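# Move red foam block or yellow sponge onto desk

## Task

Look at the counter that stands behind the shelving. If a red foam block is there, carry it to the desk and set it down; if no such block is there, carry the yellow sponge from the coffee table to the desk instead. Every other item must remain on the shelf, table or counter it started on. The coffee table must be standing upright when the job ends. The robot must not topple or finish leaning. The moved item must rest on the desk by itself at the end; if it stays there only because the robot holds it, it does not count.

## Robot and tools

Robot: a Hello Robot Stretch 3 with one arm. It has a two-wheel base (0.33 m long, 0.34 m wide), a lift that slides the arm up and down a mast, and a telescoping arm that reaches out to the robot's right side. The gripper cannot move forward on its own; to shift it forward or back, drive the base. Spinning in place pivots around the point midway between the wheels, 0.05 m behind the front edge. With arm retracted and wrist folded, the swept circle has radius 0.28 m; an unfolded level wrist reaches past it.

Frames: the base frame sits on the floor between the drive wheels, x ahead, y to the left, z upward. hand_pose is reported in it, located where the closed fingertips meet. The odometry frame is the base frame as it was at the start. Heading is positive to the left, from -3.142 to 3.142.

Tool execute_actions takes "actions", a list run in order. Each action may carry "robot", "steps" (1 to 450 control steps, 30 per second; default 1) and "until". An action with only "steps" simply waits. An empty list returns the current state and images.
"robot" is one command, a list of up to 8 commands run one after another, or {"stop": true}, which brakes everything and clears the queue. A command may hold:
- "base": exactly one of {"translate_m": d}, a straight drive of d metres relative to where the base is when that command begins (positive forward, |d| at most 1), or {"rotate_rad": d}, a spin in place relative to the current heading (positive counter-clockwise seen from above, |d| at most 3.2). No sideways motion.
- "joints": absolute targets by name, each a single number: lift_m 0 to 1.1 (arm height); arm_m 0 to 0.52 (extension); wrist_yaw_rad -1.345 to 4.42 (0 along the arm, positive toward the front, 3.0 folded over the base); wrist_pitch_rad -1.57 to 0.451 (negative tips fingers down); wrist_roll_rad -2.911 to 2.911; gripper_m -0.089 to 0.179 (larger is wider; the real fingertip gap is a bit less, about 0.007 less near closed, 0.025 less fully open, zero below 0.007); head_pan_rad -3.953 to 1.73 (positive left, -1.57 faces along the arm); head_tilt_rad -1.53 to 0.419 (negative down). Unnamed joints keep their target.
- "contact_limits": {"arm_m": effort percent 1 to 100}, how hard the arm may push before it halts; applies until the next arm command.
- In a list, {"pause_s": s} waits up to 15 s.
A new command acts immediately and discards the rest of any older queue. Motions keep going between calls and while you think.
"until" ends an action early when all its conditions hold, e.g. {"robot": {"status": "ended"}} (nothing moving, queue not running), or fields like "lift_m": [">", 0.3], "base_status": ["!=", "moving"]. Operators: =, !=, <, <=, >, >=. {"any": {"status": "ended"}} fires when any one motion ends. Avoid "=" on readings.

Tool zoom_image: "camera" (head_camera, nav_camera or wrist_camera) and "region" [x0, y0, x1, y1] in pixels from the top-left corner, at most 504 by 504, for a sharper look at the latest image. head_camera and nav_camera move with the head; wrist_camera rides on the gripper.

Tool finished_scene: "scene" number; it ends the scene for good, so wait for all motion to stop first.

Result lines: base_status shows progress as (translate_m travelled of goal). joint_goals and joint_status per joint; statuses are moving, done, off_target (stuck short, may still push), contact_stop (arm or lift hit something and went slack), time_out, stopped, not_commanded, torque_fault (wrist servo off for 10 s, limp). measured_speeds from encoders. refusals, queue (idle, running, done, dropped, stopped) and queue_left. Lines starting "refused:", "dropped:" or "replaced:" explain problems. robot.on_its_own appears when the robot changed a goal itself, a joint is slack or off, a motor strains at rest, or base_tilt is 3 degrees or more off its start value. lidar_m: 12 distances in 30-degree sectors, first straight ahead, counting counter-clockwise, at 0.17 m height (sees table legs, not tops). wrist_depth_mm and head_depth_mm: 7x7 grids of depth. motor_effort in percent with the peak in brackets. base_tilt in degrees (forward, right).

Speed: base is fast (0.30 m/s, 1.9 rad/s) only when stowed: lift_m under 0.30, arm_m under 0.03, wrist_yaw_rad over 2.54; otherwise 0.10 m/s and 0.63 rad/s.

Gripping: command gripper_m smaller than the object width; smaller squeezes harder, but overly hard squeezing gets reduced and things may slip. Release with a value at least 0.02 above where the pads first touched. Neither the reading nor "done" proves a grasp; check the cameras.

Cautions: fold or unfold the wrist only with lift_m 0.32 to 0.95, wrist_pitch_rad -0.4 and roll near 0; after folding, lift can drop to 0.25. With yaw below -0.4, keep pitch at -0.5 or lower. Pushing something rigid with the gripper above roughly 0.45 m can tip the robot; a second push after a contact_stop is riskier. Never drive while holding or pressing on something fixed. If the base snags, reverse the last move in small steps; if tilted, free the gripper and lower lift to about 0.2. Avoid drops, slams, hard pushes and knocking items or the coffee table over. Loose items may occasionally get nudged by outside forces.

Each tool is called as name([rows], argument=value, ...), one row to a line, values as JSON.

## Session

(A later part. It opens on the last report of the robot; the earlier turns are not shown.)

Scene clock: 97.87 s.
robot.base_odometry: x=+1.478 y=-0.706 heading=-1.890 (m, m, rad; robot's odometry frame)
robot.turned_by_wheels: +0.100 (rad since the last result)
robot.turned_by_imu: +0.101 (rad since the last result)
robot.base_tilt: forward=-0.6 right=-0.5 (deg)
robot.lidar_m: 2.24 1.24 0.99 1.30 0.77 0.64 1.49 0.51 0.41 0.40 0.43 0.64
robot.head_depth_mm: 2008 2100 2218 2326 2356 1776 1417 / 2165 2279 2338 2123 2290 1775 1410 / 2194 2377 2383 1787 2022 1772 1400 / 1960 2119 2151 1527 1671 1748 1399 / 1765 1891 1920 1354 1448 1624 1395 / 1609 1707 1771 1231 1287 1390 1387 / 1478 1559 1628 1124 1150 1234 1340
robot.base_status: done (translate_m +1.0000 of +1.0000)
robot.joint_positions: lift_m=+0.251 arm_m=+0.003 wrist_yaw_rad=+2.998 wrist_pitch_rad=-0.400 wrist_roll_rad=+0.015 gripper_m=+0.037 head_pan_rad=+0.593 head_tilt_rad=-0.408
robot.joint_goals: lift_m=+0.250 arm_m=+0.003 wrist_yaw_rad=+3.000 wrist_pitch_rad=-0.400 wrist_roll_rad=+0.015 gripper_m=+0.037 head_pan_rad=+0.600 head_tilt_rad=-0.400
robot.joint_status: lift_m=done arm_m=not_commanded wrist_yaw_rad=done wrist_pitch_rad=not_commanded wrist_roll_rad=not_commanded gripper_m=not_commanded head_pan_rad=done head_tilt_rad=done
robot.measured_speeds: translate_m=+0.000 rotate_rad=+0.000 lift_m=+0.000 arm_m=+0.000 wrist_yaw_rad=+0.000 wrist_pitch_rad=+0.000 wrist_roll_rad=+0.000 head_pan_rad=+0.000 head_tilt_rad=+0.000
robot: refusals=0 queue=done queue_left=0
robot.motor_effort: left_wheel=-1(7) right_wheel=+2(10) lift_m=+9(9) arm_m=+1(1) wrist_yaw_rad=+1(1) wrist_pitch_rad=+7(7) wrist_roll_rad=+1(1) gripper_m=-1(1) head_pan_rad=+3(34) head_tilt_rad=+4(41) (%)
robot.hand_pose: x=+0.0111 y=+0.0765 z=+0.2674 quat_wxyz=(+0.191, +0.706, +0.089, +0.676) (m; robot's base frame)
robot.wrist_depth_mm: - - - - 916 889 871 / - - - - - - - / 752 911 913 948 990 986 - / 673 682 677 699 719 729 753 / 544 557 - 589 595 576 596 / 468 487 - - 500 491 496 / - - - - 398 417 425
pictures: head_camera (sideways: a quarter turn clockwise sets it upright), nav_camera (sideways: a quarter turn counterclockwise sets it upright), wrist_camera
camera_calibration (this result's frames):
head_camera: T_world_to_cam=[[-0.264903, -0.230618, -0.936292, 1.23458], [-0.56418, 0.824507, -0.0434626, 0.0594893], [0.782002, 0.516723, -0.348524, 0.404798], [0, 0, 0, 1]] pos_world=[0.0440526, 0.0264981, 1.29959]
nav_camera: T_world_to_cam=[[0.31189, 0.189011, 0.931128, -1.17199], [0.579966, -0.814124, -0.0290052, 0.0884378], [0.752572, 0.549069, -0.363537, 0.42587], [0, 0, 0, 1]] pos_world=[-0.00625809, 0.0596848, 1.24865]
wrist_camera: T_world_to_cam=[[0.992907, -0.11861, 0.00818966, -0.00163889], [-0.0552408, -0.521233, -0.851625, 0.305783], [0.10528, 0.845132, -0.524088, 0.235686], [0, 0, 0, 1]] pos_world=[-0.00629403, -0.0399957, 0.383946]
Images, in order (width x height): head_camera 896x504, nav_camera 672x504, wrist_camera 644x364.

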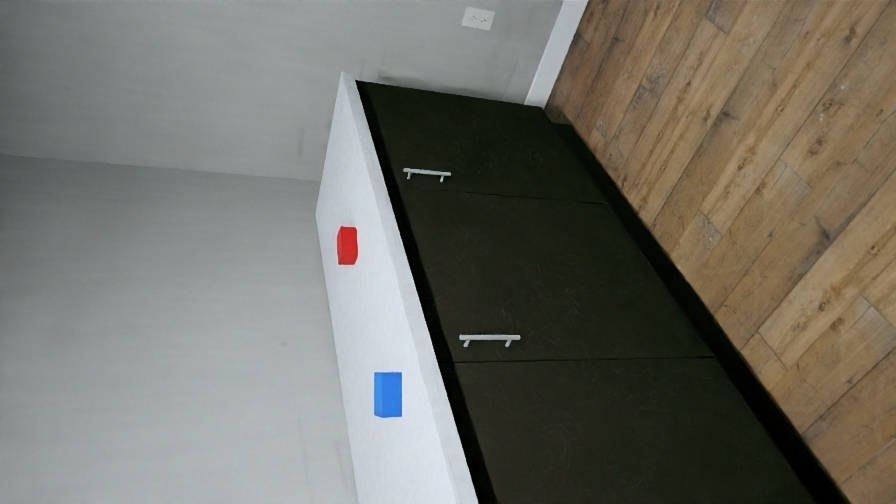

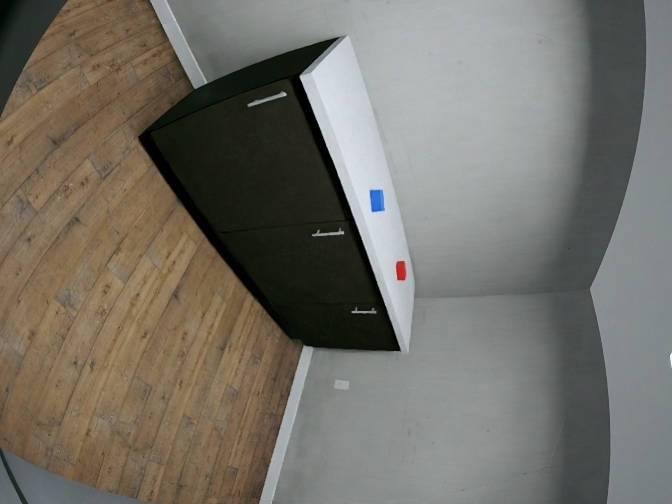

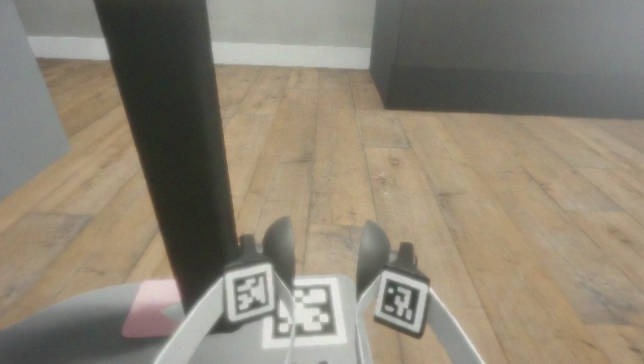

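execute_actions([
  {"robot": [{"base": {"rotate_rad": 0.21}}, {"base": {"translate_m": 0.8}}, {"base": {"translate_m": 0.77}}, {"base": {"rotate_rad": 2.83}, "joints": {"lift_m": 0.94, "head_pan_rad": -1.57, "head_tilt_rad": -0.6}}], "steps": 450, "until": {"robot": {"status": "ended"}}},
  {"steps": 300, "until": {"robot": {"status": "ended"}}},
])

Scene clock: 142.97 s.
robot.base_odometry: x=+1.307 y=-2.266 heading=+1.150 (m, m, rad; robot's odometry frame)
robot.turned_by_wheels: +3.040 (rad since the last result)
robot.turned_by_imu: +3.042 (rad since the last result)
robot.base_tilt: forward=-0.6 right=-0.5 (deg)
robot.lidar_m: 2.09 1.28 0.92 0.89 0.91 0.79 0.76 0.69 0.50 0.48 0.50 0.67
robot.head_depth_mm: 863 950 1024 749 581 - - / 869 954 1025 745 578 638 - / 870 958 1026 736 576 641 - / 869 958 1018 728 590 642 - / 874 964 1019 692 587 639 - / 873 959 1020 699 582 663 - / 878 966 1020 709 577 683 818
robot.base_status: done (rotate_rad +2.8299 of +2.8300)
robot.joint_positions: lift_m=+0.939 arm_m=+0.003 wrist_yaw_rad=+2.998 wrist_pitch_rad=-0.401 wrist_roll_rad=+0.015 gripper_m=+0.037 head_pan_rad=-1.563 head_tilt_rad=-0.593
robot.joint_goals: lift_m=+0.940 arm_m=+0.003 wrist_yaw_rad=+3.000 wrist_pitch_rad=-0.401 wrist_roll_rad=+0.015 gripper_m=+0.037 head_pan_rad=-1.570 head_tilt_rad=-0.600
robot.joint_status: lift_m=done arm_m=not_commanded wrist_yaw_rad=done wrist_pitch_rad=not_commanded wrist_roll_rad=not_commanded gripper_m=not_commanded head_pan_rad=done head_tilt_rad=done
robot.measured_speeds: translate_m=+0.000 rotate_rad=+0.000 lift_m=+0.000 arm_m=+0.000 wrist_yaw_rad=+0.000 wrist_pitch_rad=+0.000 wrist_roll_rad=+0.000 head_pan_rad=+0.000 head_tilt_rad=+0.000
robot: refusals=0 queue=done queue_left=0
robot.motor_effort: left_wheel=-1(7) right_wheel=+2(12) lift_m=+42(45) arm_m=+0(0) wrist_yaw_rad=+1(1) wrist_pitch_rad=+7(7) wrist_roll_rad=+1(0) gripper_m=+0(0) head_pan_rad=-3(39) head_tilt_rad=-5(26) (%)
robot.hand_pose: x=+0.0111 y=+0.0764 z=+0.9558 quat_wxyz=(+0.191, +0.706, +0.090, +0.676) (m; robot's base frame)
robot.wrist_depth_mm: 786 - 811 854 880 901 908 / 867 860 886 924 930 971 - / 912 918 963 - - - - / 988 - - - - - - / - - - - - - - / - - - - - - - / - - - - - - -
pictures: head_camera (sideways: a quarter turn clockwise sets it upright), nav_camera (sideways: a quarter turn counterclockwise sets it upright), wrist_camera
camera_calibration (this result's frames):
head_camera: T_world_to_cam=[[-0.0472329, 0.514393, -0.856253, 1.12883], [0.998882, 0.0227585, -0.0414285, 0.0472963], [-0.00182348, -0.857253, -0.514893, 0.626069], [0, 0, 0, 1]] pos_world=[0.00721628, -0.0450408, 1.29088]
nav_camera: T_world_to_cam=[[-0.0134149, -0.529363, 0.848289, -1.06194], [-0.999054, -0.0280087, -0.0332775, 0.103624], [0.0413753, -0.847933, -0.528486, 0.644847], [0, 0, 0, 1]] pos_world=[0.0625997, -0.0124624, 1.24507]
wrist_camera: T_world_to_cam=[[0.992912, -0.118571, 0.00818459, -0.00726767], [-0.0552461, -0.521409, -0.851517, 0.891885], [0.105233, 0.845029, -0.524264, 0.596656], [0, 0, 0, 1]] pos_world=[-0.00629829, -0.0400168, 1.07232]
Images, in order (width x height): head_camera 896x504, nav_camera 672x504, wrist_camera 644x364.

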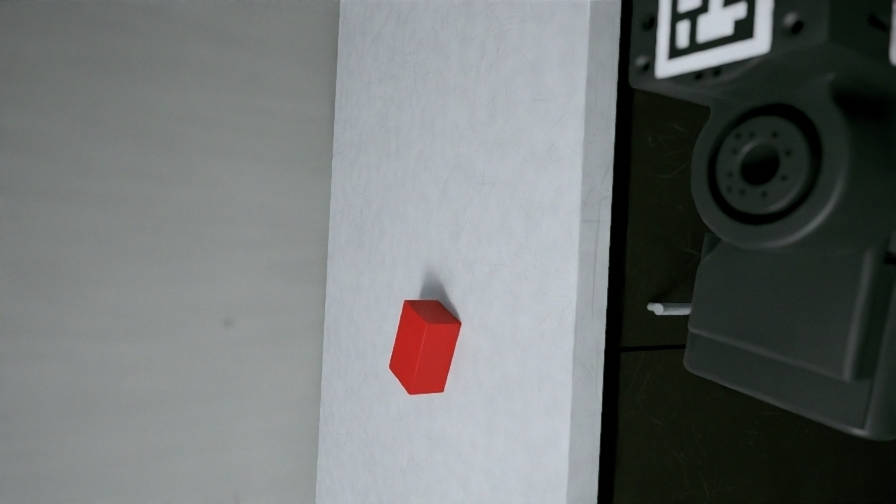

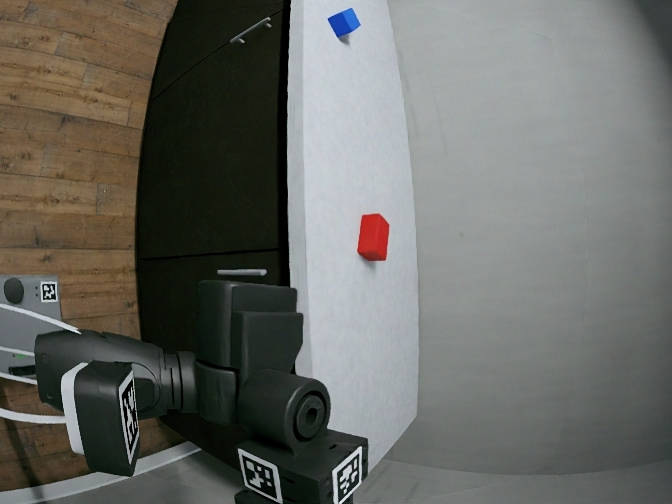

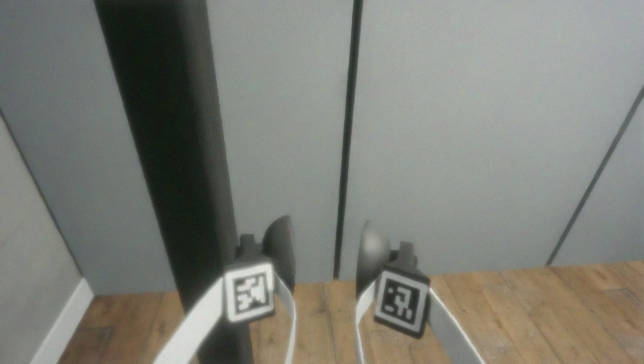

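zoom_image(camera="head_camera", region=[340, 260, 520, 430])

Region (340, 260, 520, 430) of head_camera's 896x504 image, scaled by 2.800, with more detail than that image has.

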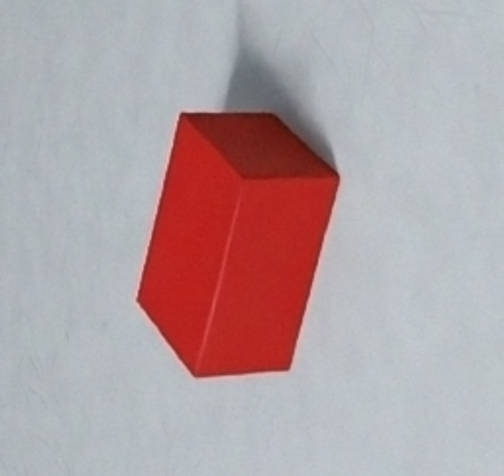

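execute_actions([
  {"robot": [{"base": {"translate_m": 0.22}, "joints": {"wrist_yaw_rad": -0.35, "gripper_m": 0.175}}, {"joints": {"lift_m": 1.0, "arm_m": 0.32, "head_pan_rad": -1.7}}], "steps": 450, "until": {"robot": {"status": "ended"}}},
])

Scene clock: 190.50 s.
robot.base_odometry: x=+1.397 y=-2.065 heading=+1.150 (m, m, rad; robot's odometry frame)
robot.turned_by_wheels: +0.000 (rad since the last result)
robot.turned_by_imu: +0.002 (rad since the last result)
robot.base_tilt: forward=-0.6 right=-0.5 (deg)
robot.lidar_m: 1.87 1.28 0.93 0.89 0.92 1.02 0.97 0.69 0.49 0.48 0.49 0.66
robot.head_depth_mm: 902 995 1063 - 615 717 875 / 892 971 - 712 601 704 853 / 883 947 1036 706 597 688 834 / 872 937 - 698 591 675 814 / 862 947 1004 720 587 663 793 / 856 939 998 717 561 650 777 / 844 930 985 709 558 639 760
robot.base_status: done (translate_m +0.2200 of +0.2200)
robot.joint_positions: lift_m=+0.999 arm_m=+0.320 wrist_yaw_rad=-0.348 wrist_pitch_rad=-0.401 wrist_roll_rad=+0.015 gripper_m=+0.175 head_pan_rad=-1.693 head_tilt_rad=-0.593
robot.joint_goals: lift_m=+1.000 arm_m=+0.320 wrist_yaw_rad=-0.350 wrist_pitch_rad=-0.401 wrist_roll_rad=+0.015 gripper_m=+0.175 head_pan_rad=-1.700 head_tilt_rad=-0.600
robot.joint_status: lift_m=done arm_m=done wrist_yaw_rad=done wrist_pitch_rad=not_commanded wrist_roll_rad=not_commanded gripper_m=done head_pan_rad=done head_tilt_rad=done
robot.measured_speeds: translate_m=+0.000 rotate_rad=+0.000 lift_m=+0.000 arm_m=+0.000 wrist_yaw_rad=+0.000 wrist_pitch_rad=+0.000 wrist_roll_rad=+0.000 head_pan_rad=+0.000 head_tilt_rad=+0.000
robot: refusals=0 queue=done queue_left=0
robot.motor_effort: left_wheel=-1(4) right_wheel=+3(8) lift_m=+42(45) arm_m=+4(3) wrist_yaw_rad=-1(2) wrist_pitch_rad=+7(7) wrist_roll_rad=+1(1) gripper_m=-1(83) head_pan_rad=-3(16) head_tilt_rad=-5(5) (%)
robot.hand_pose: x=-0.0989 y=-0.6776 z=+1.0158 quat_wxyz=(+0.653, +0.017, -0.712, -0.259) (m; robot's base frame)
robot.wrist_depth_mm: 387 412 453 487 537 582 635 / 418 442 487 533 569 640 701 / 447 474 502 541 562 574 611 / 386 399 405 410 422 432 437 / 317 333 325 331 336 343 345 / - 271 273 279 282 282 294 / 224 233 228 190 230 241 -
pictures: head_camera (sideways: a quarter turn clockwise sets it upright), nav_camera (sideways: a quarter turn counterclockwise sets it upright), wrist_camera
camera_calibration (this result's frames):
head_camera: T_world_to_cam=[[0.0199603, 0.516174, -0.856251, 1.12842], [0.993381, -0.107137, -0.0414285, 0.0473298], [-0.113121, -0.849757, -0.514895, 0.626751], [0, 0, 0, 1]] pos_world=[0.00135836, -0.0448044, 1.29088]
nav_camera: T_world_to_cam=[[-0.0820385, -0.523142, 0.848288, -1.06152], [-0.994232, 0.101954, -0.0332776, 0.103595], [-0.0690773, -0.846125, -0.528489, 0.645524], [0, 0, 0, 1]] pos_world=[0.0605032, -0.0196931, 1.24507]
wrist_camera: T_world_to_cam=[[-0.94791, 0.318433, 0.00818214, 0.116247], [0.160368, 0.499262, -0.851481, 1.25663], [-0.275224, -0.805815, -0.524322, 0.120669], [0, 0, 0, 1]] pos_world=[-0.0581205, -0.567169, 1.13232]
Images, in order (width x height): head_camera 896x504, nav_camera 672x504, wrist_camera 644x364.

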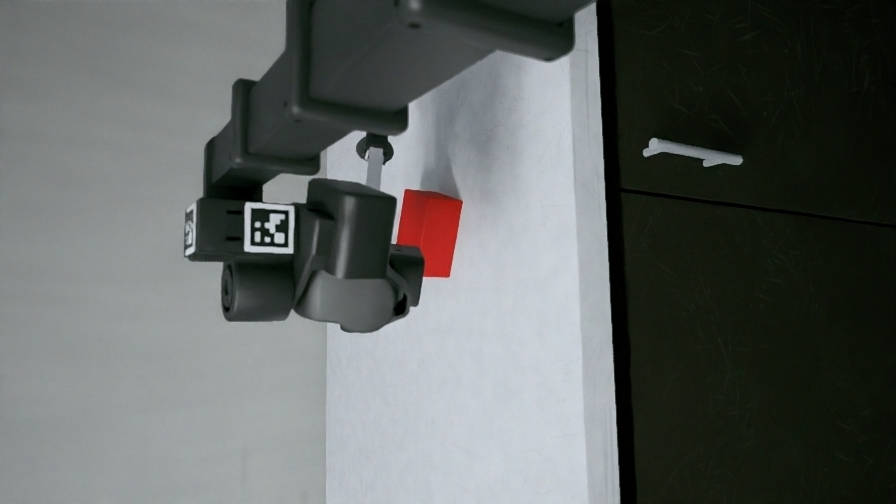

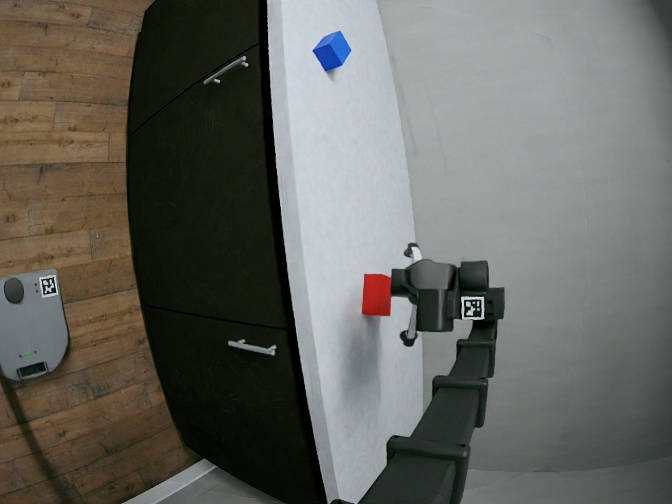

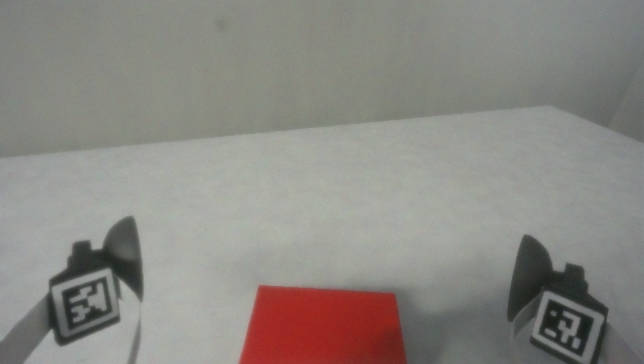

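execute_actions([
  {"robot": {"joints": {"lift_m": 0.927, "arm_m": 0.328}}, "steps": 200, "until": {"robot": {"status": "ended"}}},
])

Scene clock: 210.70 s.
robot.base_odometry: x=+1.397 y=-2.065 heading=+1.150 (m, m, rad; robot's odometry frame)
robot.turned_by_wheels: +0.000 (rad since the last result)
robot.turned_by_imu: +0.001 (rad since the last result)
robot.base_tilt: forward=-0.6 right=-0.5 (deg)
robot.lidar_m: 1.86 1.28 0.93 0.89 0.92 1.02 0.97 0.68 0.50 0.47 0.49 0.67
robot.head_depth_mm: 903 995 1059 789 - - 896 / 889 986 1058 - 610 709 853 / 883 974 1047 689 597 687 832 / 872 960 1028 - 591 678 812 / 864 951 1013 689 587 664 795 / 855 939 999 716 561 652 778 / 847 930 981 710 557 642 759
robot.base_status: done (translate_m +0.2200 of +0.2200)
robot.joint_positions: lift_m=+0.928 arm_m=+0.328 wrist_yaw_rad=-0.348 wrist_pitch_rad=-0.401 wrist_roll_rad=+0.015 gripper_m=+0.175 head_pan_rad=-1.693 head_tilt_rad=-0.593
robot.joint_goals: lift_m=+0.927 arm_m=+0.328 wrist_yaw_rad=-0.350 wrist_pitch_rad=-0.401 wrist_roll_rad=+0.015 gripper_m=+0.175 head_pan_rad=-1.700 head_tilt_rad=-0.600
robot.joint_status: lift_m=done arm_m=done wrist_yaw_rad=done wrist_pitch_rad=not_commanded wrist_roll_rad=not_commanded gripper_m=done head_pan_rad=done head_tilt_rad=done
robot.measured_speeds: translate_m=+0.000 rotate_rad=+0.000 lift_m=+0.000 arm_m=+0.000 wrist_yaw_rad=+0.000 wrist_pitch_rad=+0.000 wrist_roll_rad=+0.000 head_pan_rad=+0.000 head_tilt_rad=+0.000
robot: refusals=0 queue=done queue_left=0
robot.motor_effort: left_wheel=-2(1) right_wheel=+3(3) lift_m=+9(42) arm_m=+4(4) wrist_yaw_rad=-2(1) wrist_pitch_rad=+7(7) wrist_roll_rad=+0(1) gripper_m=+0(1) head_pan_rad=-3(4) head_tilt_rad=-5(6) (%)
robot.hand_pose: x=-0.0989 y=-0.6856 z=+0.9444 quat_wxyz=(+0.653, +0.017, -0.712, -0.259) (m; robot's base frame)
robot.wrist_depth_mm: 377 404 445 481 512 582 618 / 404 428 469 497 537 598 649 / 346 355 358 368 377 386 397 / 265 269 275 281 287 290 296 / 217 227 212 157 167 234 237 / - 183 139 132 133 192 200 / 152 157 147 136 135 164 -
pictures: head_camera (sideways: a quarter turn clockwise sets it upright), nav_camera (sideways: a quarter turn counterclockwise sets it upright), wrist_camera
camera_calibration (this result's frames):
head_camera: T_world_to_cam=[[0.0199602, 0.516174, -0.856251, 1.12842], [0.993381, -0.107137, -0.0414285, 0.0473298], [-0.11312, -0.849757, -0.514896, 0.626752], [0, 0, 0, 1]] pos_world=[0.00135837, -0.0448044, 1.29088]
nav_camera: T_world_to_cam=[[-0.0820384, -0.523142, 0.848288, -1.06152], [-0.994232, 0.101954, -0.0332776, 0.103595], [-0.0690772, -0.846125, -0.528489, 0.645524], [0, 0, 0, 1]] pos_world=[0.0605032, -0.0196931, 1.24507]
wrist_camera: T_world_to_cam=[[-0.94791, 0.318433, 0.00818209, 0.119378], [0.160368, 0.499263, -0.85148, 1.19984], [-0.275224, -0.805815, -0.524322, 0.0767953], [0, 0, 0, 1]] pos_world=[-0.0581205, -0.575166, 1.06093]
Images, in order (width x height): head_camera 896x504, nav_camera 672x504, wrist_camera 644x364.

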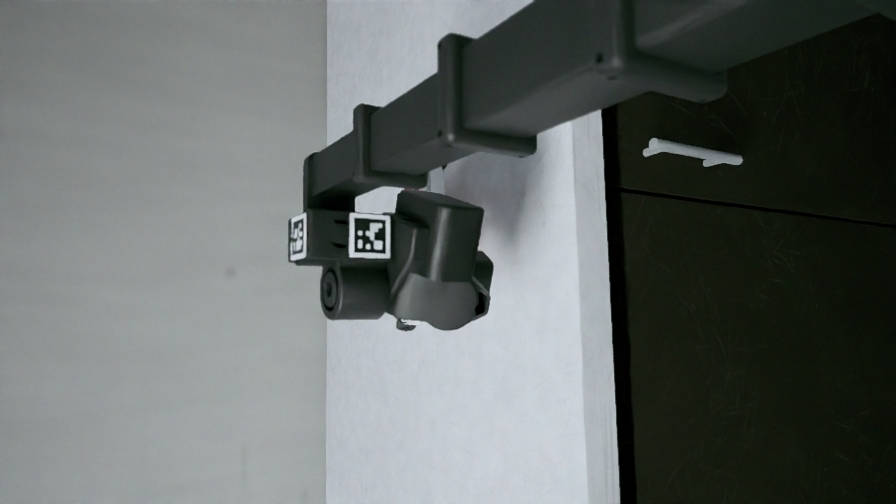

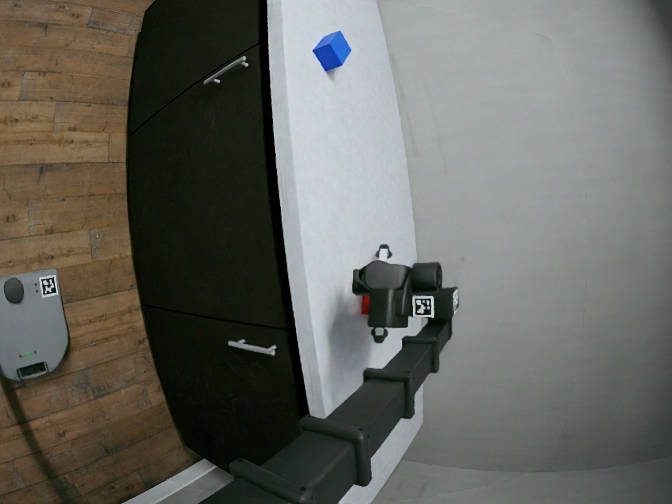

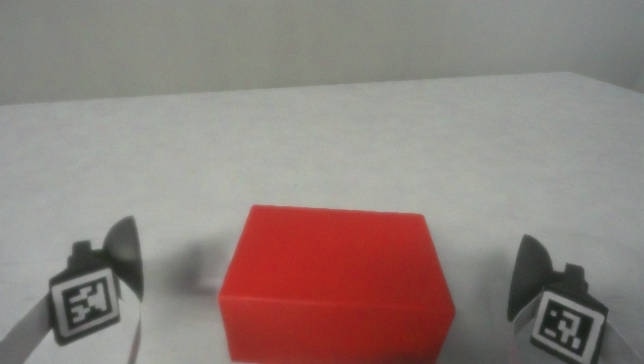

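execute_actions([
  {"robot": [{"joints": {"lift_m": 0.918}}, {"joints": {"gripper_m": 0.05}}], "steps": 200, "until": {"robot": {"status": "ended"}}},
])

Scene clock: 225.87 s.
robot.base_odometry: x=+1.397 y=-2.065 heading=+1.150 (m, m, rad; robot's odometry frame)
robot.turned_by_wheels: +0.000 (rad since the last result)
robot.turned_by_imu: +0.001 (rad since the last result)
robot.base_tilt: forward=-0.6 right=-0.5 (deg)
robot.lidar_m: 1.86 1.28 0.93 0.89 0.92 1.02 0.97 0.69 0.49 0.48 0.49 0.67
robot.head_depth_mm: 904 996 1065 785 - - 895 / 892 984 1043 - 622 705 851 / 881 969 1048 674 595 690 836 / 873 961 1035 - 592 676 809 / 864 949 1016 721 585 664 795 / 856 936 999 718 561 652 778 / 845 926 986 710 558 639 760
robot.base_status: done (translate_m +0.2200 of +0.2200)
robot.joint_positions: lift_m=+0.919 arm_m=+0.328 wrist_yaw_rad=-0.348 wrist_pitch_rad=-0.401 wrist_roll_rad=+0.015 gripper_m=+0.051 head_pan_rad=-1.693 head_tilt_rad=-0.593
robot.joint_goals: lift_m=+0.918 arm_m=+0.328 wrist_yaw_rad=-0.350 wrist_pitch_rad=-0.401 wrist_roll_rad=+0.015 gripper_m=+0.050 head_pan_rad=-1.700 head_tilt_rad=-0.600
robot.joint_status: lift_m=done arm_m=done wrist_yaw_rad=done wrist_pitch_rad=not_commanded wrist_roll_rad=not_commanded gripper_m=done head_pan_rad=done head_tilt_rad=done
robot.measured_speeds: translate_m=+0.000 rotate_rad=+0.000 lift_m=+0.000 arm_m=+0.000 wrist_yaw_rad=+0.000 wrist_pitch_rad=+0.000 wrist_roll_rad=+0.000 head_pan_rad=+0.000 head_tilt_rad=+0.000
robot: refusals=0 queue=done queue_left=0
robot.motor_effort: left_wheel=-1(1) right_wheel=+3(3) lift_m=+10(10) arm_m=+4(4) wrist_yaw_rad=-1(1) wrist_pitch_rad=+7(7) wrist_roll_rad=+1(1) gripper_m=-29(93) head_pan_rad=-3(3) head_tilt_rad=-5(5) (%)
robot.hand_pose: x=-0.0989 y=-0.6856 z=+0.9354 quat_wxyz=(+0.653, +0.017, -0.712, -0.259) (m; robot's base frame)
robot.wrist_depth_mm: 384 405 436 478 522 564 623 / 399 426 462 490 526 555 578 / 320 329 339 342 354 367 376 / 249 254 257 262 268 271 280 / 202 205 143 144 146 219 222 / 171 174 128 126 124 184 183 / 147 146 143 140 140 150 158
pictures: head_camera (sideways: a quarter turn clockwise sets it upright), nav_camera (sideways: a quarter turn counterclockwise sets it upright), wrist_camera
camera_calibration (this result's frames):
head_camera: T_world_to_cam=[[0.0199603, 0.516174, -0.856251, 1.12842], [0.993381, -0.107137, -0.0414285, 0.0473298], [-0.113121, -0.849757, -0.514895, 0.626751], [0, 0, 0, 1]] pos_world=[0.00135836, -0.0448044, 1.29088]
nav_camera: T_world_to_cam=[[-0.0820385, -0.523142, 0.848288, -1.06152], [-0.994232, 0.101954, -0.0332776, 0.103595], [-0.0690773, -0.846125, -0.528489, 0.645524], [0, 0, 0, 1]] pos_world=[0.0605032, -0.0196931, 1.24507]
wrist_camera: T_world_to_cam=[[-0.947908, 0.318438, 0.00818042, 0.119456], [0.160372, 0.499261, -0.851481, 1.19217], [-0.275228, -0.805814, -0.524322, 0.0720735], [0, 0, 0, 1]] pos_world=[-0.0581211, -0.575166, 1.05192]
Images, in order (width x height): head_camera 896x504, nav_camera 672x504, wrist_camera 644x364.

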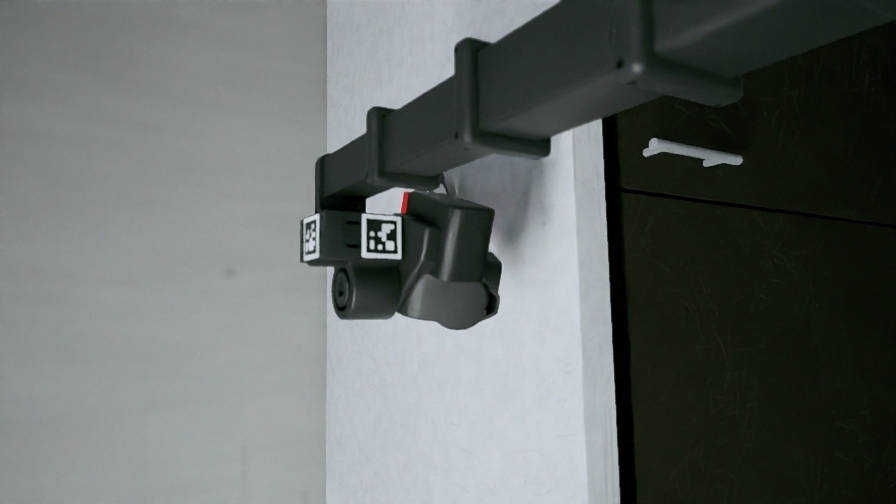

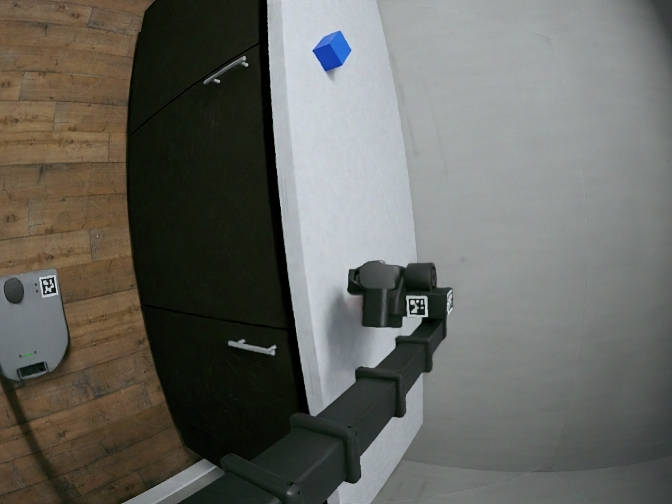

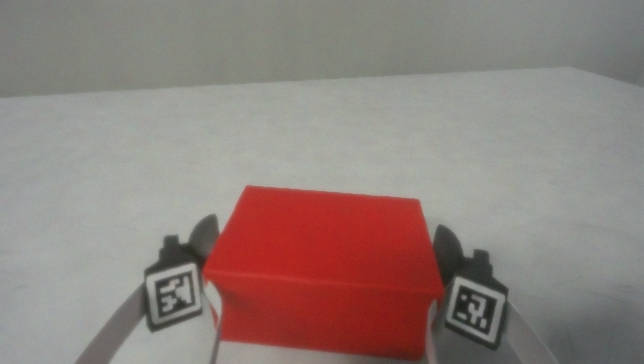

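execute_actions([
  {"robot": [{"joints": {"lift_m": 0.95}}, {"joints": {"arm_m": 0.0, "wrist_yaw_rad": 2.65, "head_pan_rad": 0.0, "head_tilt_rad": -0.9}}, {"base": {"rotate_rad": 0.31}, "joints": {"lift_m": 0.28}}], "steps": 450, "until": {"robot": {"rotate_rad": [">", 0.305], "base_status": "done"}}},
  {"robot": {"base": {"translate_m": 1.0}}, "steps": 450, "until": {"robot": {"status": "ended"}}},
])

Scene clock: 296.73 s.
robot.base_odometry: x=+1.508 y=-1.072 heading=+1.460 (m, m, rad; robot's odometry frame)
robot.turned_by_wheels: +0.310 (rad since the last result)
robot.turned_by_imu: +0.313 (rad since the last result)
robot.base_tilt: forward=-0.7 right=-0.6 (deg)
robot.lidar_m: 1.84 0.69 0.60 0.60 0.71 1.28 1.46 0.86 0.76 0.76 1.59 0.91
robot.head_depth_mm: 1509 877 976 1157 1380 1266 1118 / 1572 1788 1972 1301 1418 1262 1115 / 1618 1863 2035 1696 1452 1259 1108 / 1666 1931 2046 1685 1439 1251 1103 / 1737 2026 2033 1682 1435 1242 1104 / 1806 2102 2039 1552 1424 1242 1098 / 1749 961 1045 1158 1296 1234 1099
robot.base_status: done (translate_m +1.0000 of +1.0000)
robot.joint_positions: lift_m=+0.281 arm_m=+0.003 wrist_yaw_rad=+2.648 wrist_pitch_rad=-0.404 wrist_roll_rad=+0.015 gripper_m=+0.051 head_pan_rad=-0.007 head_tilt_rad=-0.890
robot.joint_goals: lift_m=+0.280 arm_m=+0.000 wrist_yaw_rad=+2.650 wrist_pitch_rad=-0.404 wrist_roll_rad=+0.015 gripper_m=+0.050 head_pan_rad=+0.000 head_tilt_rad=-0.900
robot.joint_status: lift_m=done arm_m=done wrist_yaw_rad=done wrist_pitch_rad=not_commanded wrist_roll_rad=not_commanded gripper_m=done head_pan_rad=done head_tilt_rad=done
robot.measured_speeds: translate_m=+0.000 rotate_rad=+0.000 lift_m=+0.000 arm_m=+0.000 wrist_yaw_rad=+0.000 wrist_pitch_rad=+0.000 wrist_roll_rad=+0.000 head_pan_rad=+0.000 head_tilt_rad=+0.000
robot: refusals=0 queue=done queue_left=0
robot.motor_effort: left_wheel=-1(7) right_wheel=+3(11) lift_m=+9(44) arm_m=-2(2) wrist_yaw_rad=+1(2) wrist_pitch_rad=+8(8) wrist_roll_rad=+1(0) gripper_m=-18(22) head_pan_rad=+3(37) head_tilt_rad=-7(35) (%)
robot.hand_pose: x=+0.0859 y=+0.0512 z=+0.2967 quat_wxyz=(+0.307, +0.711, -0.034, +0.632) (m; robot's base frame)
robot.wrist_depth_mm: 533 545 568 601 630 661 685 / 568 597 626 642 661 708 725 / 619 657 671 707 728 775 818 / 671 675 706 751 781 789 792 / 596 597 143 145 147 634 638 / - 504 128 127 124 527 532 / - - 140 140 140 433 453
pictures: head_camera (sideways: a quarter turn clockwise sets it upright), nav_camera (sideways: a quarter turn counterclockwise sets it upright), wrist_camera
camera_calibration (this result's frames):
head_camera: T_world_to_cam=[[-0.743039, -0.0380132, -0.668168, 0.887915], [-0.0194156, 0.99919, -0.0352544, 0.045455], [0.668967, -0.0132225, -0.743175, 0.91893], [0, 0, 0, 1]] pos_world=[0.0459043, 0.000484903, 1.2778]
nav_camera: T_world_to_cam=[[0.754144, -0.0228292, 0.656312, -0.816397], [0.00257487, -0.999285, -0.0377179, 0.103282], [0.656704, 0.0301347, -0.753546, 0.933847], [0, 0, 0, 1]] pos_world=[0.00215353, 0.0564288, 1.2434]
wrist_camera: T_world_to_cam=[[0.8919, -0.45216, 0.00811626, -0.0533931], [-0.232102, -0.473084, -0.849894, 0.333845], [0.388128, 0.756137, -0.526891, 0.245627], [0, 0, 0, 1]] pos_world=[0.0297727, -0.0519331, 0.413585]
Images, in order (width x height): head_camera 896x504, nav_camera 672x504, wrist_camera 644x364.

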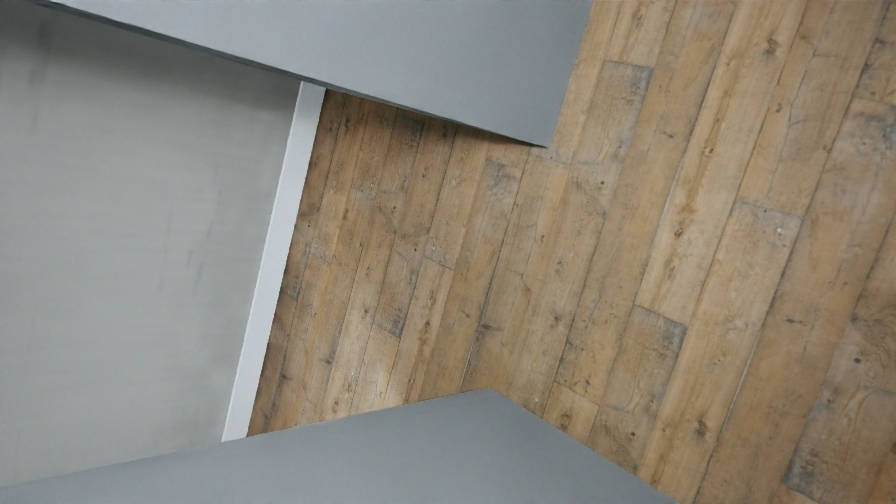

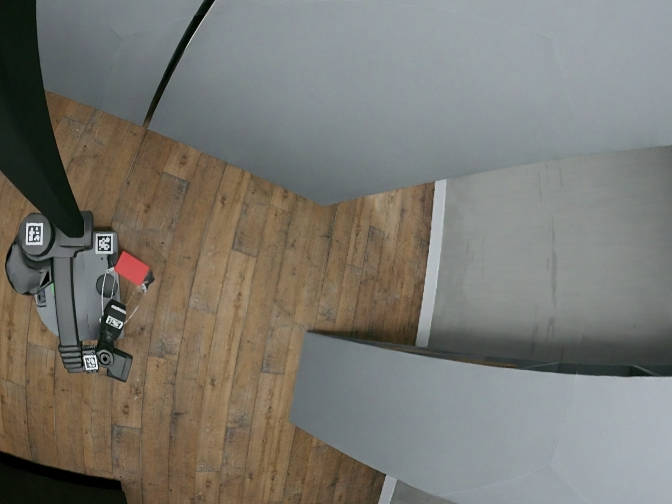

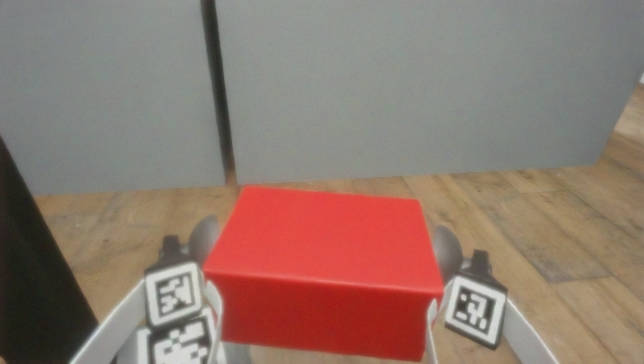

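execute_actions([
  {"robot": [{"base": {"rotate_rad": 0.06}}, {"base": {"translate_m": 0.7}}, {"base": {"translate_m": 0.7}}, {"base": {"rotate_rad": 1.43}, "joints": {"head_tilt_rad": -0.75}}], "steps": 450, "until": {"robot": {"status": "ended"}}},
])

Scene clock: 319.37 s.
robot.base_odometry: x=+1.579 y=+0.327 heading=+2.950 (m, m, rad; robot's odometry frame)
robot.turned_by_wheels: +1.490 (rad since the last result)
robot.turned_by_imu: +1.486 (rad since the last result)
robot.base_tilt: forward=-0.7 right=-0.6 (deg)
robot.lidar_m: 2.38 0.52 0.45 2.84 0.60 0.64 0.50 0.56 0.53 0.53 0.59 0.96
robot.head_depth_mm: 2399 2523 2470 1992 1608 1359 1161 / 2427 2606 2485 1964 1587 1342 1162 / 2486 2662 2498 1963 1596 1333 1150 / 2504 2775 2513 1952 1581 1329 1149 / 2503 2894 2521 1942 1575 1327 1147 / 2515 3000 2490 1917 1553 1326 1141 / 2612 3030 2481 1907 999 1049 1095
robot.base_status: done (rotate_rad +1.4299 of +1.4300)
robot.joint_positions: lift_m=+0.281 arm_m=+0.003 wrist_yaw_rad=+2.648 wrist_pitch_rad=-0.404 wrist_roll_rad=+0.015 gripper_m=+0.051 head_pan_rad=-0.007 head_tilt_rad=-0.754
robot.joint_goals: lift_m=+0.280 arm_m=+0.000 wrist_yaw_rad=+2.650 wrist_pitch_rad=-0.404 wrist_roll_rad=+0.015 gripper_m=+0.050 head_pan_rad=+0.000 head_tilt_rad=-0.750
robot.joint_status: lift_m=done arm_m=done wrist_yaw_rad=done wrist_pitch_rad=not_commanded wrist_roll_rad=not_commanded gripper_m=done head_pan_rad=done head_tilt_rad=done
robot.measured_speeds: translate_m=+0.000 rotate_rad=+0.000 lift_m=+0.000 arm_m=+0.000 wrist_yaw_rad=+0.000 wrist_pitch_rad=+0.000 wrist_roll_rad=+0.000 head_pan_rad=+0.000 head_tilt_rad=+0.000
robot: refusals=0 queue=done queue_left=0
robot.motor_effort: left_wheel=-1(7) right_wheel=+2(12) lift_m=+9(9) arm_m=-2(2) wrist_yaw_rad=+1(1) wrist_pitch_rad=+8(8) wrist_roll_rad=+0(1) gripper_m=-18(18) head_pan_rad=+3(3) head_tilt_rad=+1(17) (%)
robot.hand_pose: x=+0.0859 y=+0.0512 z=+0.2967 quat_wxyz=(+0.307, +0.711, -0.034, +0.632) (m; robot's base frame)
robot.wrist_depth_mm: - - - 459 482 515 - / - - - 487 524 577 - / 929 966 - 537 575 634 - / 736 731 768 573 644 731 800 / 592 598 143 144 147 635 648 / - 513 128 126 125 536 530 / - - 141 141 139 439 460
pictures: head_camera (sideways: a quarter turn clockwise sets it upright), nav_camera (sideways: a quarter turn counterclockwise sets it upright), wrist_camera
camera_calibration (this result's frames):
head_camera: T_world_to_cam=[[-0.645632, -0.0388557, -0.762659, 1.01047], [-0.0146489, 0.999151, -0.0385033, 0.0496622], [0.763508, -0.0136869, -0.645653, 0.791514], [0, 0, 0, 1]] pos_world=[0.0487888, 0.000475664, 1.2836]
nav_camera: T_world_to_cam=[[0.658253, -0.021994, 0.752475, -0.94113], [0.00785222, -0.999318, -0.0360779, 0.101121], [0.752756, 0.029657, -0.657631, 0.808516], [0, 0, 0, 1]] pos_world=[0.0100928, 0.0563744, 1.24353]
wrist_camera: T_world_to_cam=[[0.891921, -0.452119, 0.00811923, -0.0533897], [-0.232078, -0.473096, -0.849894, 0.33384], [0.388095, 0.756153, -0.526891, 0.245631], [0, 0, 0, 1]] pos_world=[0.0297683, -0.0519349, 0.413583]
Images, in order (width x height): head_camera 896x504, nav_camera 672x504, wrist_camera 644x364.

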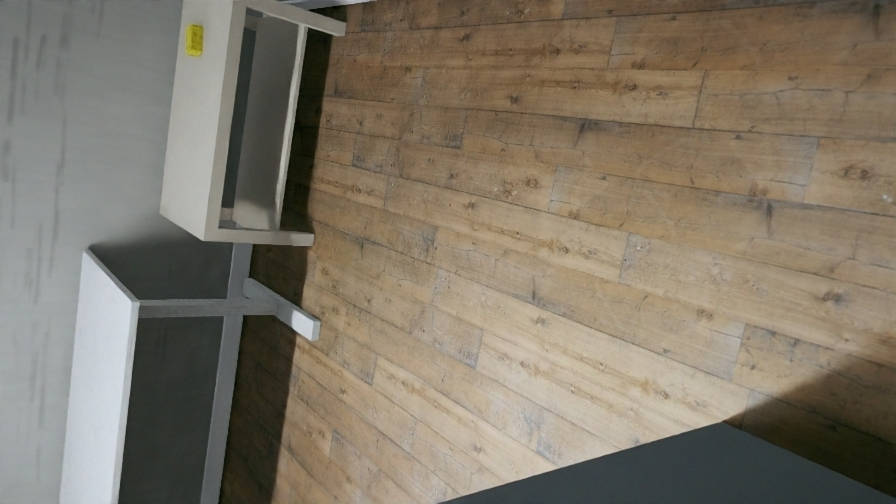

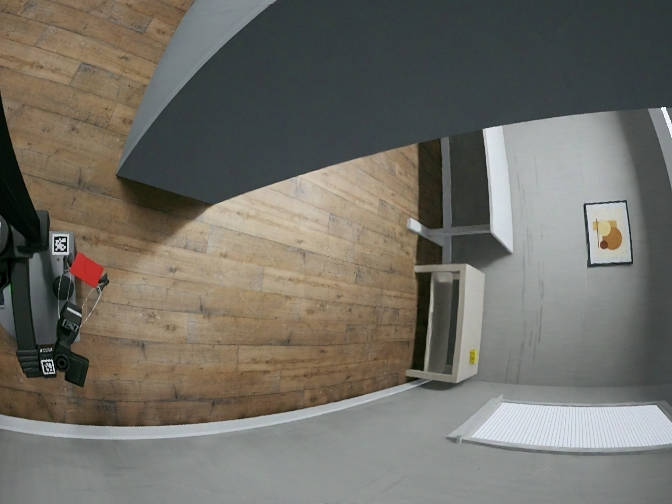

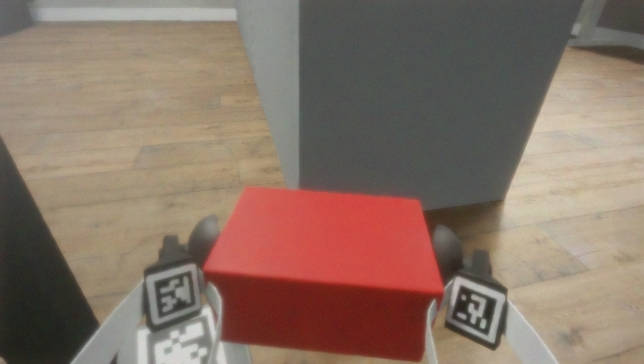

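execute_actions([
  {"robot": [{"base": {"translate_m": 1.0}}, {"base": {"rotate_rad": 0.58}}, {"base": {"translate_m": 0.95}}, {"base": {"rotate_rad": 0.76}, "joints": {"lift_m": 0.81, "head_pan_rad": -1.57, "head_tilt_rad": -0.75}}], "steps": 450, "until": {"robot": {"lift_m": [">", 0.36]}}},
  {"robot": {"joints": {"wrist_yaw_rad": 0.8}}, "steps": 300, "until": {"robot": {"status": "ended"}}},
])

Scene clock: 352.30 s.
robot.base_odometry: x=-0.282 y=+0.158 heading=-1.994 (m, m, rad; robot's odometry frame)
robot.turned_by_wheels: +1.340 (rad since the last result)
robot.turned_by_imu: +1.341 (rad since the last result)
robot.base_tilt: forward=-0.6 right=-0.5 (deg)
robot.lidar_m: 2.37 1.77 1.17 1.09 1.37 1.45 1.38 1.41 0.79 0.85 1.31 1.42
robot.head_depth_mm: 1069 1207 1386 1299 1118 1318 - / 1064 1209 1383 1386 1361 1338 - / 1069 1206 1138 869 767 1368 - / 1065 1203 1126 869 1348 1321 - / 1064 1203 1115 857 1459 - - / 1065 1205 1103 853 753 486 1119 / 1063 1199 1098 845 1444 465 1138
robot.base_status: done (rotate_rad +0.7599 of +0.7600)
robot.joint_positions: lift_m=+0.809 arm_m=+0.003 wrist_yaw_rad=+0.803 wrist_pitch_rad=-0.404 wrist_roll_rad=+0.015 gripper_m=+0.051 head_pan_rad=-1.563 head_tilt_rad=-0.753
robot.joint_goals: lift_m=+0.810 arm_m=+0.000 wrist_yaw_rad=+0.800 wrist_pitch_rad=-0.404 wrist_roll_rad=+0.015 gripper_m=+0.050 head_pan_rad=-1.570 head_tilt_rad=-0.750
robot.joint_status: lift_m=done arm_m=done wrist_yaw_rad=done wrist_pitch_rad=not_commanded wrist_roll_rad=not_commanded gripper_m=done head_pan_rad=done head_tilt_rad=done
robot.measured_speeds: translate_m=+0.000 rotate_rad=+0.000 lift_m=+0.000 arm_m=+0.000 wrist_yaw_rad=+0.000 wrist_pitch_rad=+0.000 wrist_roll_rad=+0.000 head_pan_rad=+0.000 head_tilt_rad=+0.000
robot: refusals=0 queue=done queue_left=0
robot.motor_effort: left_wheel=-1(9) right_wheel=+2(11) lift_m=+42(45) arm_m=-1(2) wrist_yaw_rad=-2(0) wrist_pitch_rad=+8(8) wrist_roll_rad=+0(1) gripper_m=-18(17) head_pan_rad=-3(37) head_tilt_rad=+1(2) (%)
robot.hand_pose: x=+0.1412 y=-0.3052 z=+0.8250 quat_wxyz=(+0.689, +0.402, -0.587, +0.137) (m; robot's base frame)
robot.wrist_depth_mm: - - - - - 906 783 / - - 768 778 831 844 785 / - - - 539 556 574 592 / - - - 448 419 427 436 / - - 144 145 148 340 344 / - - 127 127 125 310 286 / 981 951 944 140 139 - 615
pictures: head_camera (sideways: a quarter turn clockwise sets it upright), nav_camera (sideways: a quarter turn counterclockwise sets it upright), wrist_camera
camera_calibration (this result's frames):
head_camera: T_world_to_cam=[[-0.0482754, 0.644388, -0.763174, 1.00749], [0.998831, 0.029208, -0.0385203, 0.0435021], [-0.0025313, -0.764141, -0.645044, 0.795395], [0, 0, 0, 1]] pos_world=[0.00719916, -0.0426918, 1.28363]
nav_camera: T_world_to_cam=[[-0.0123834, -0.657904, 0.753, -0.937723], [-0.999097, -0.0224739, -0.0360663, 0.107248], [0.040651, -0.752766, -0.657031, 0.812079], [0, 0, 0, 1]] pos_world=[0.0625271, -0.00321559, 1.24353]
wrist_camera: T_world_to_cam=[[-0.676872, -0.736056, 0.00810848, -0.133228], [-0.392745, 0.351805, -0.849697, 0.901355], [0.622572, -0.57832, -0.52721, 0.331883], [0, 0, 0, 1]] pos_world=[0.0572031, -0.22323, 0.94193]
Images, in order (width x height): head_camera 896x504, nav_camera 672x504, wrist_camera 644x364.

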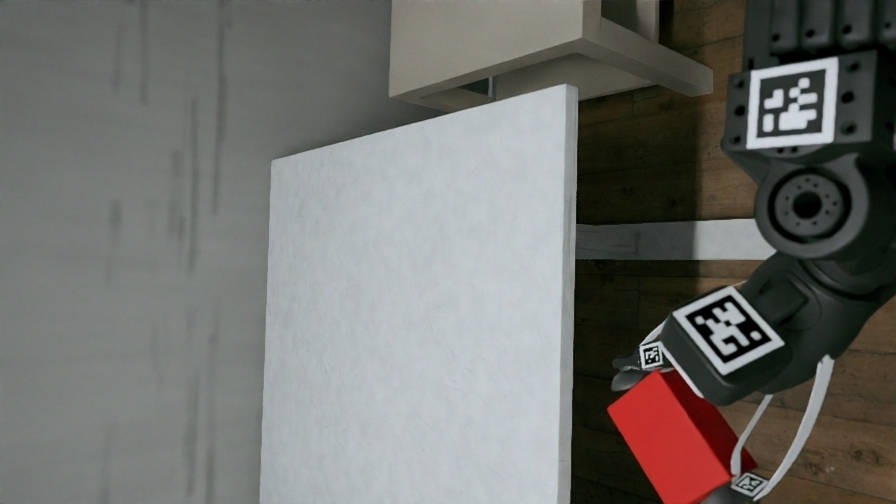

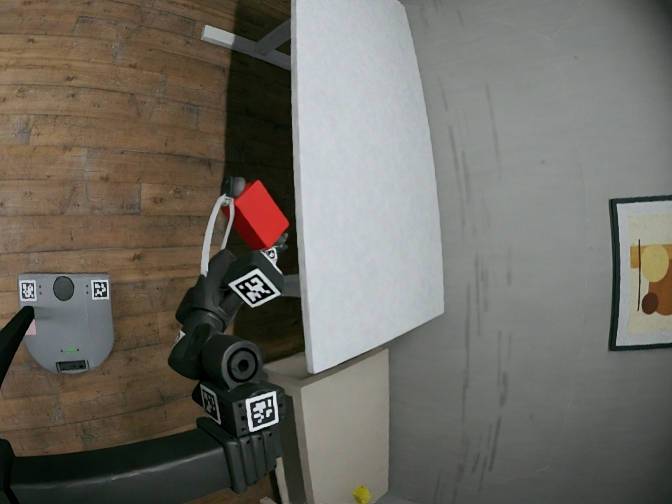

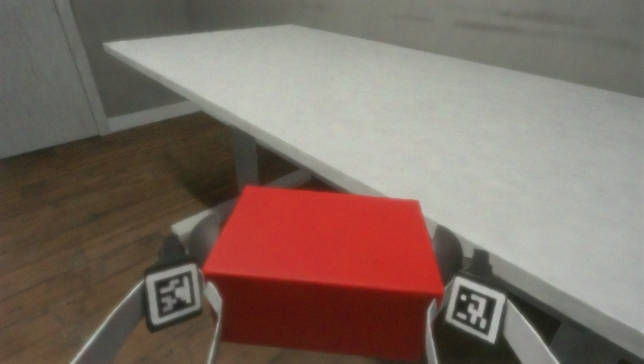

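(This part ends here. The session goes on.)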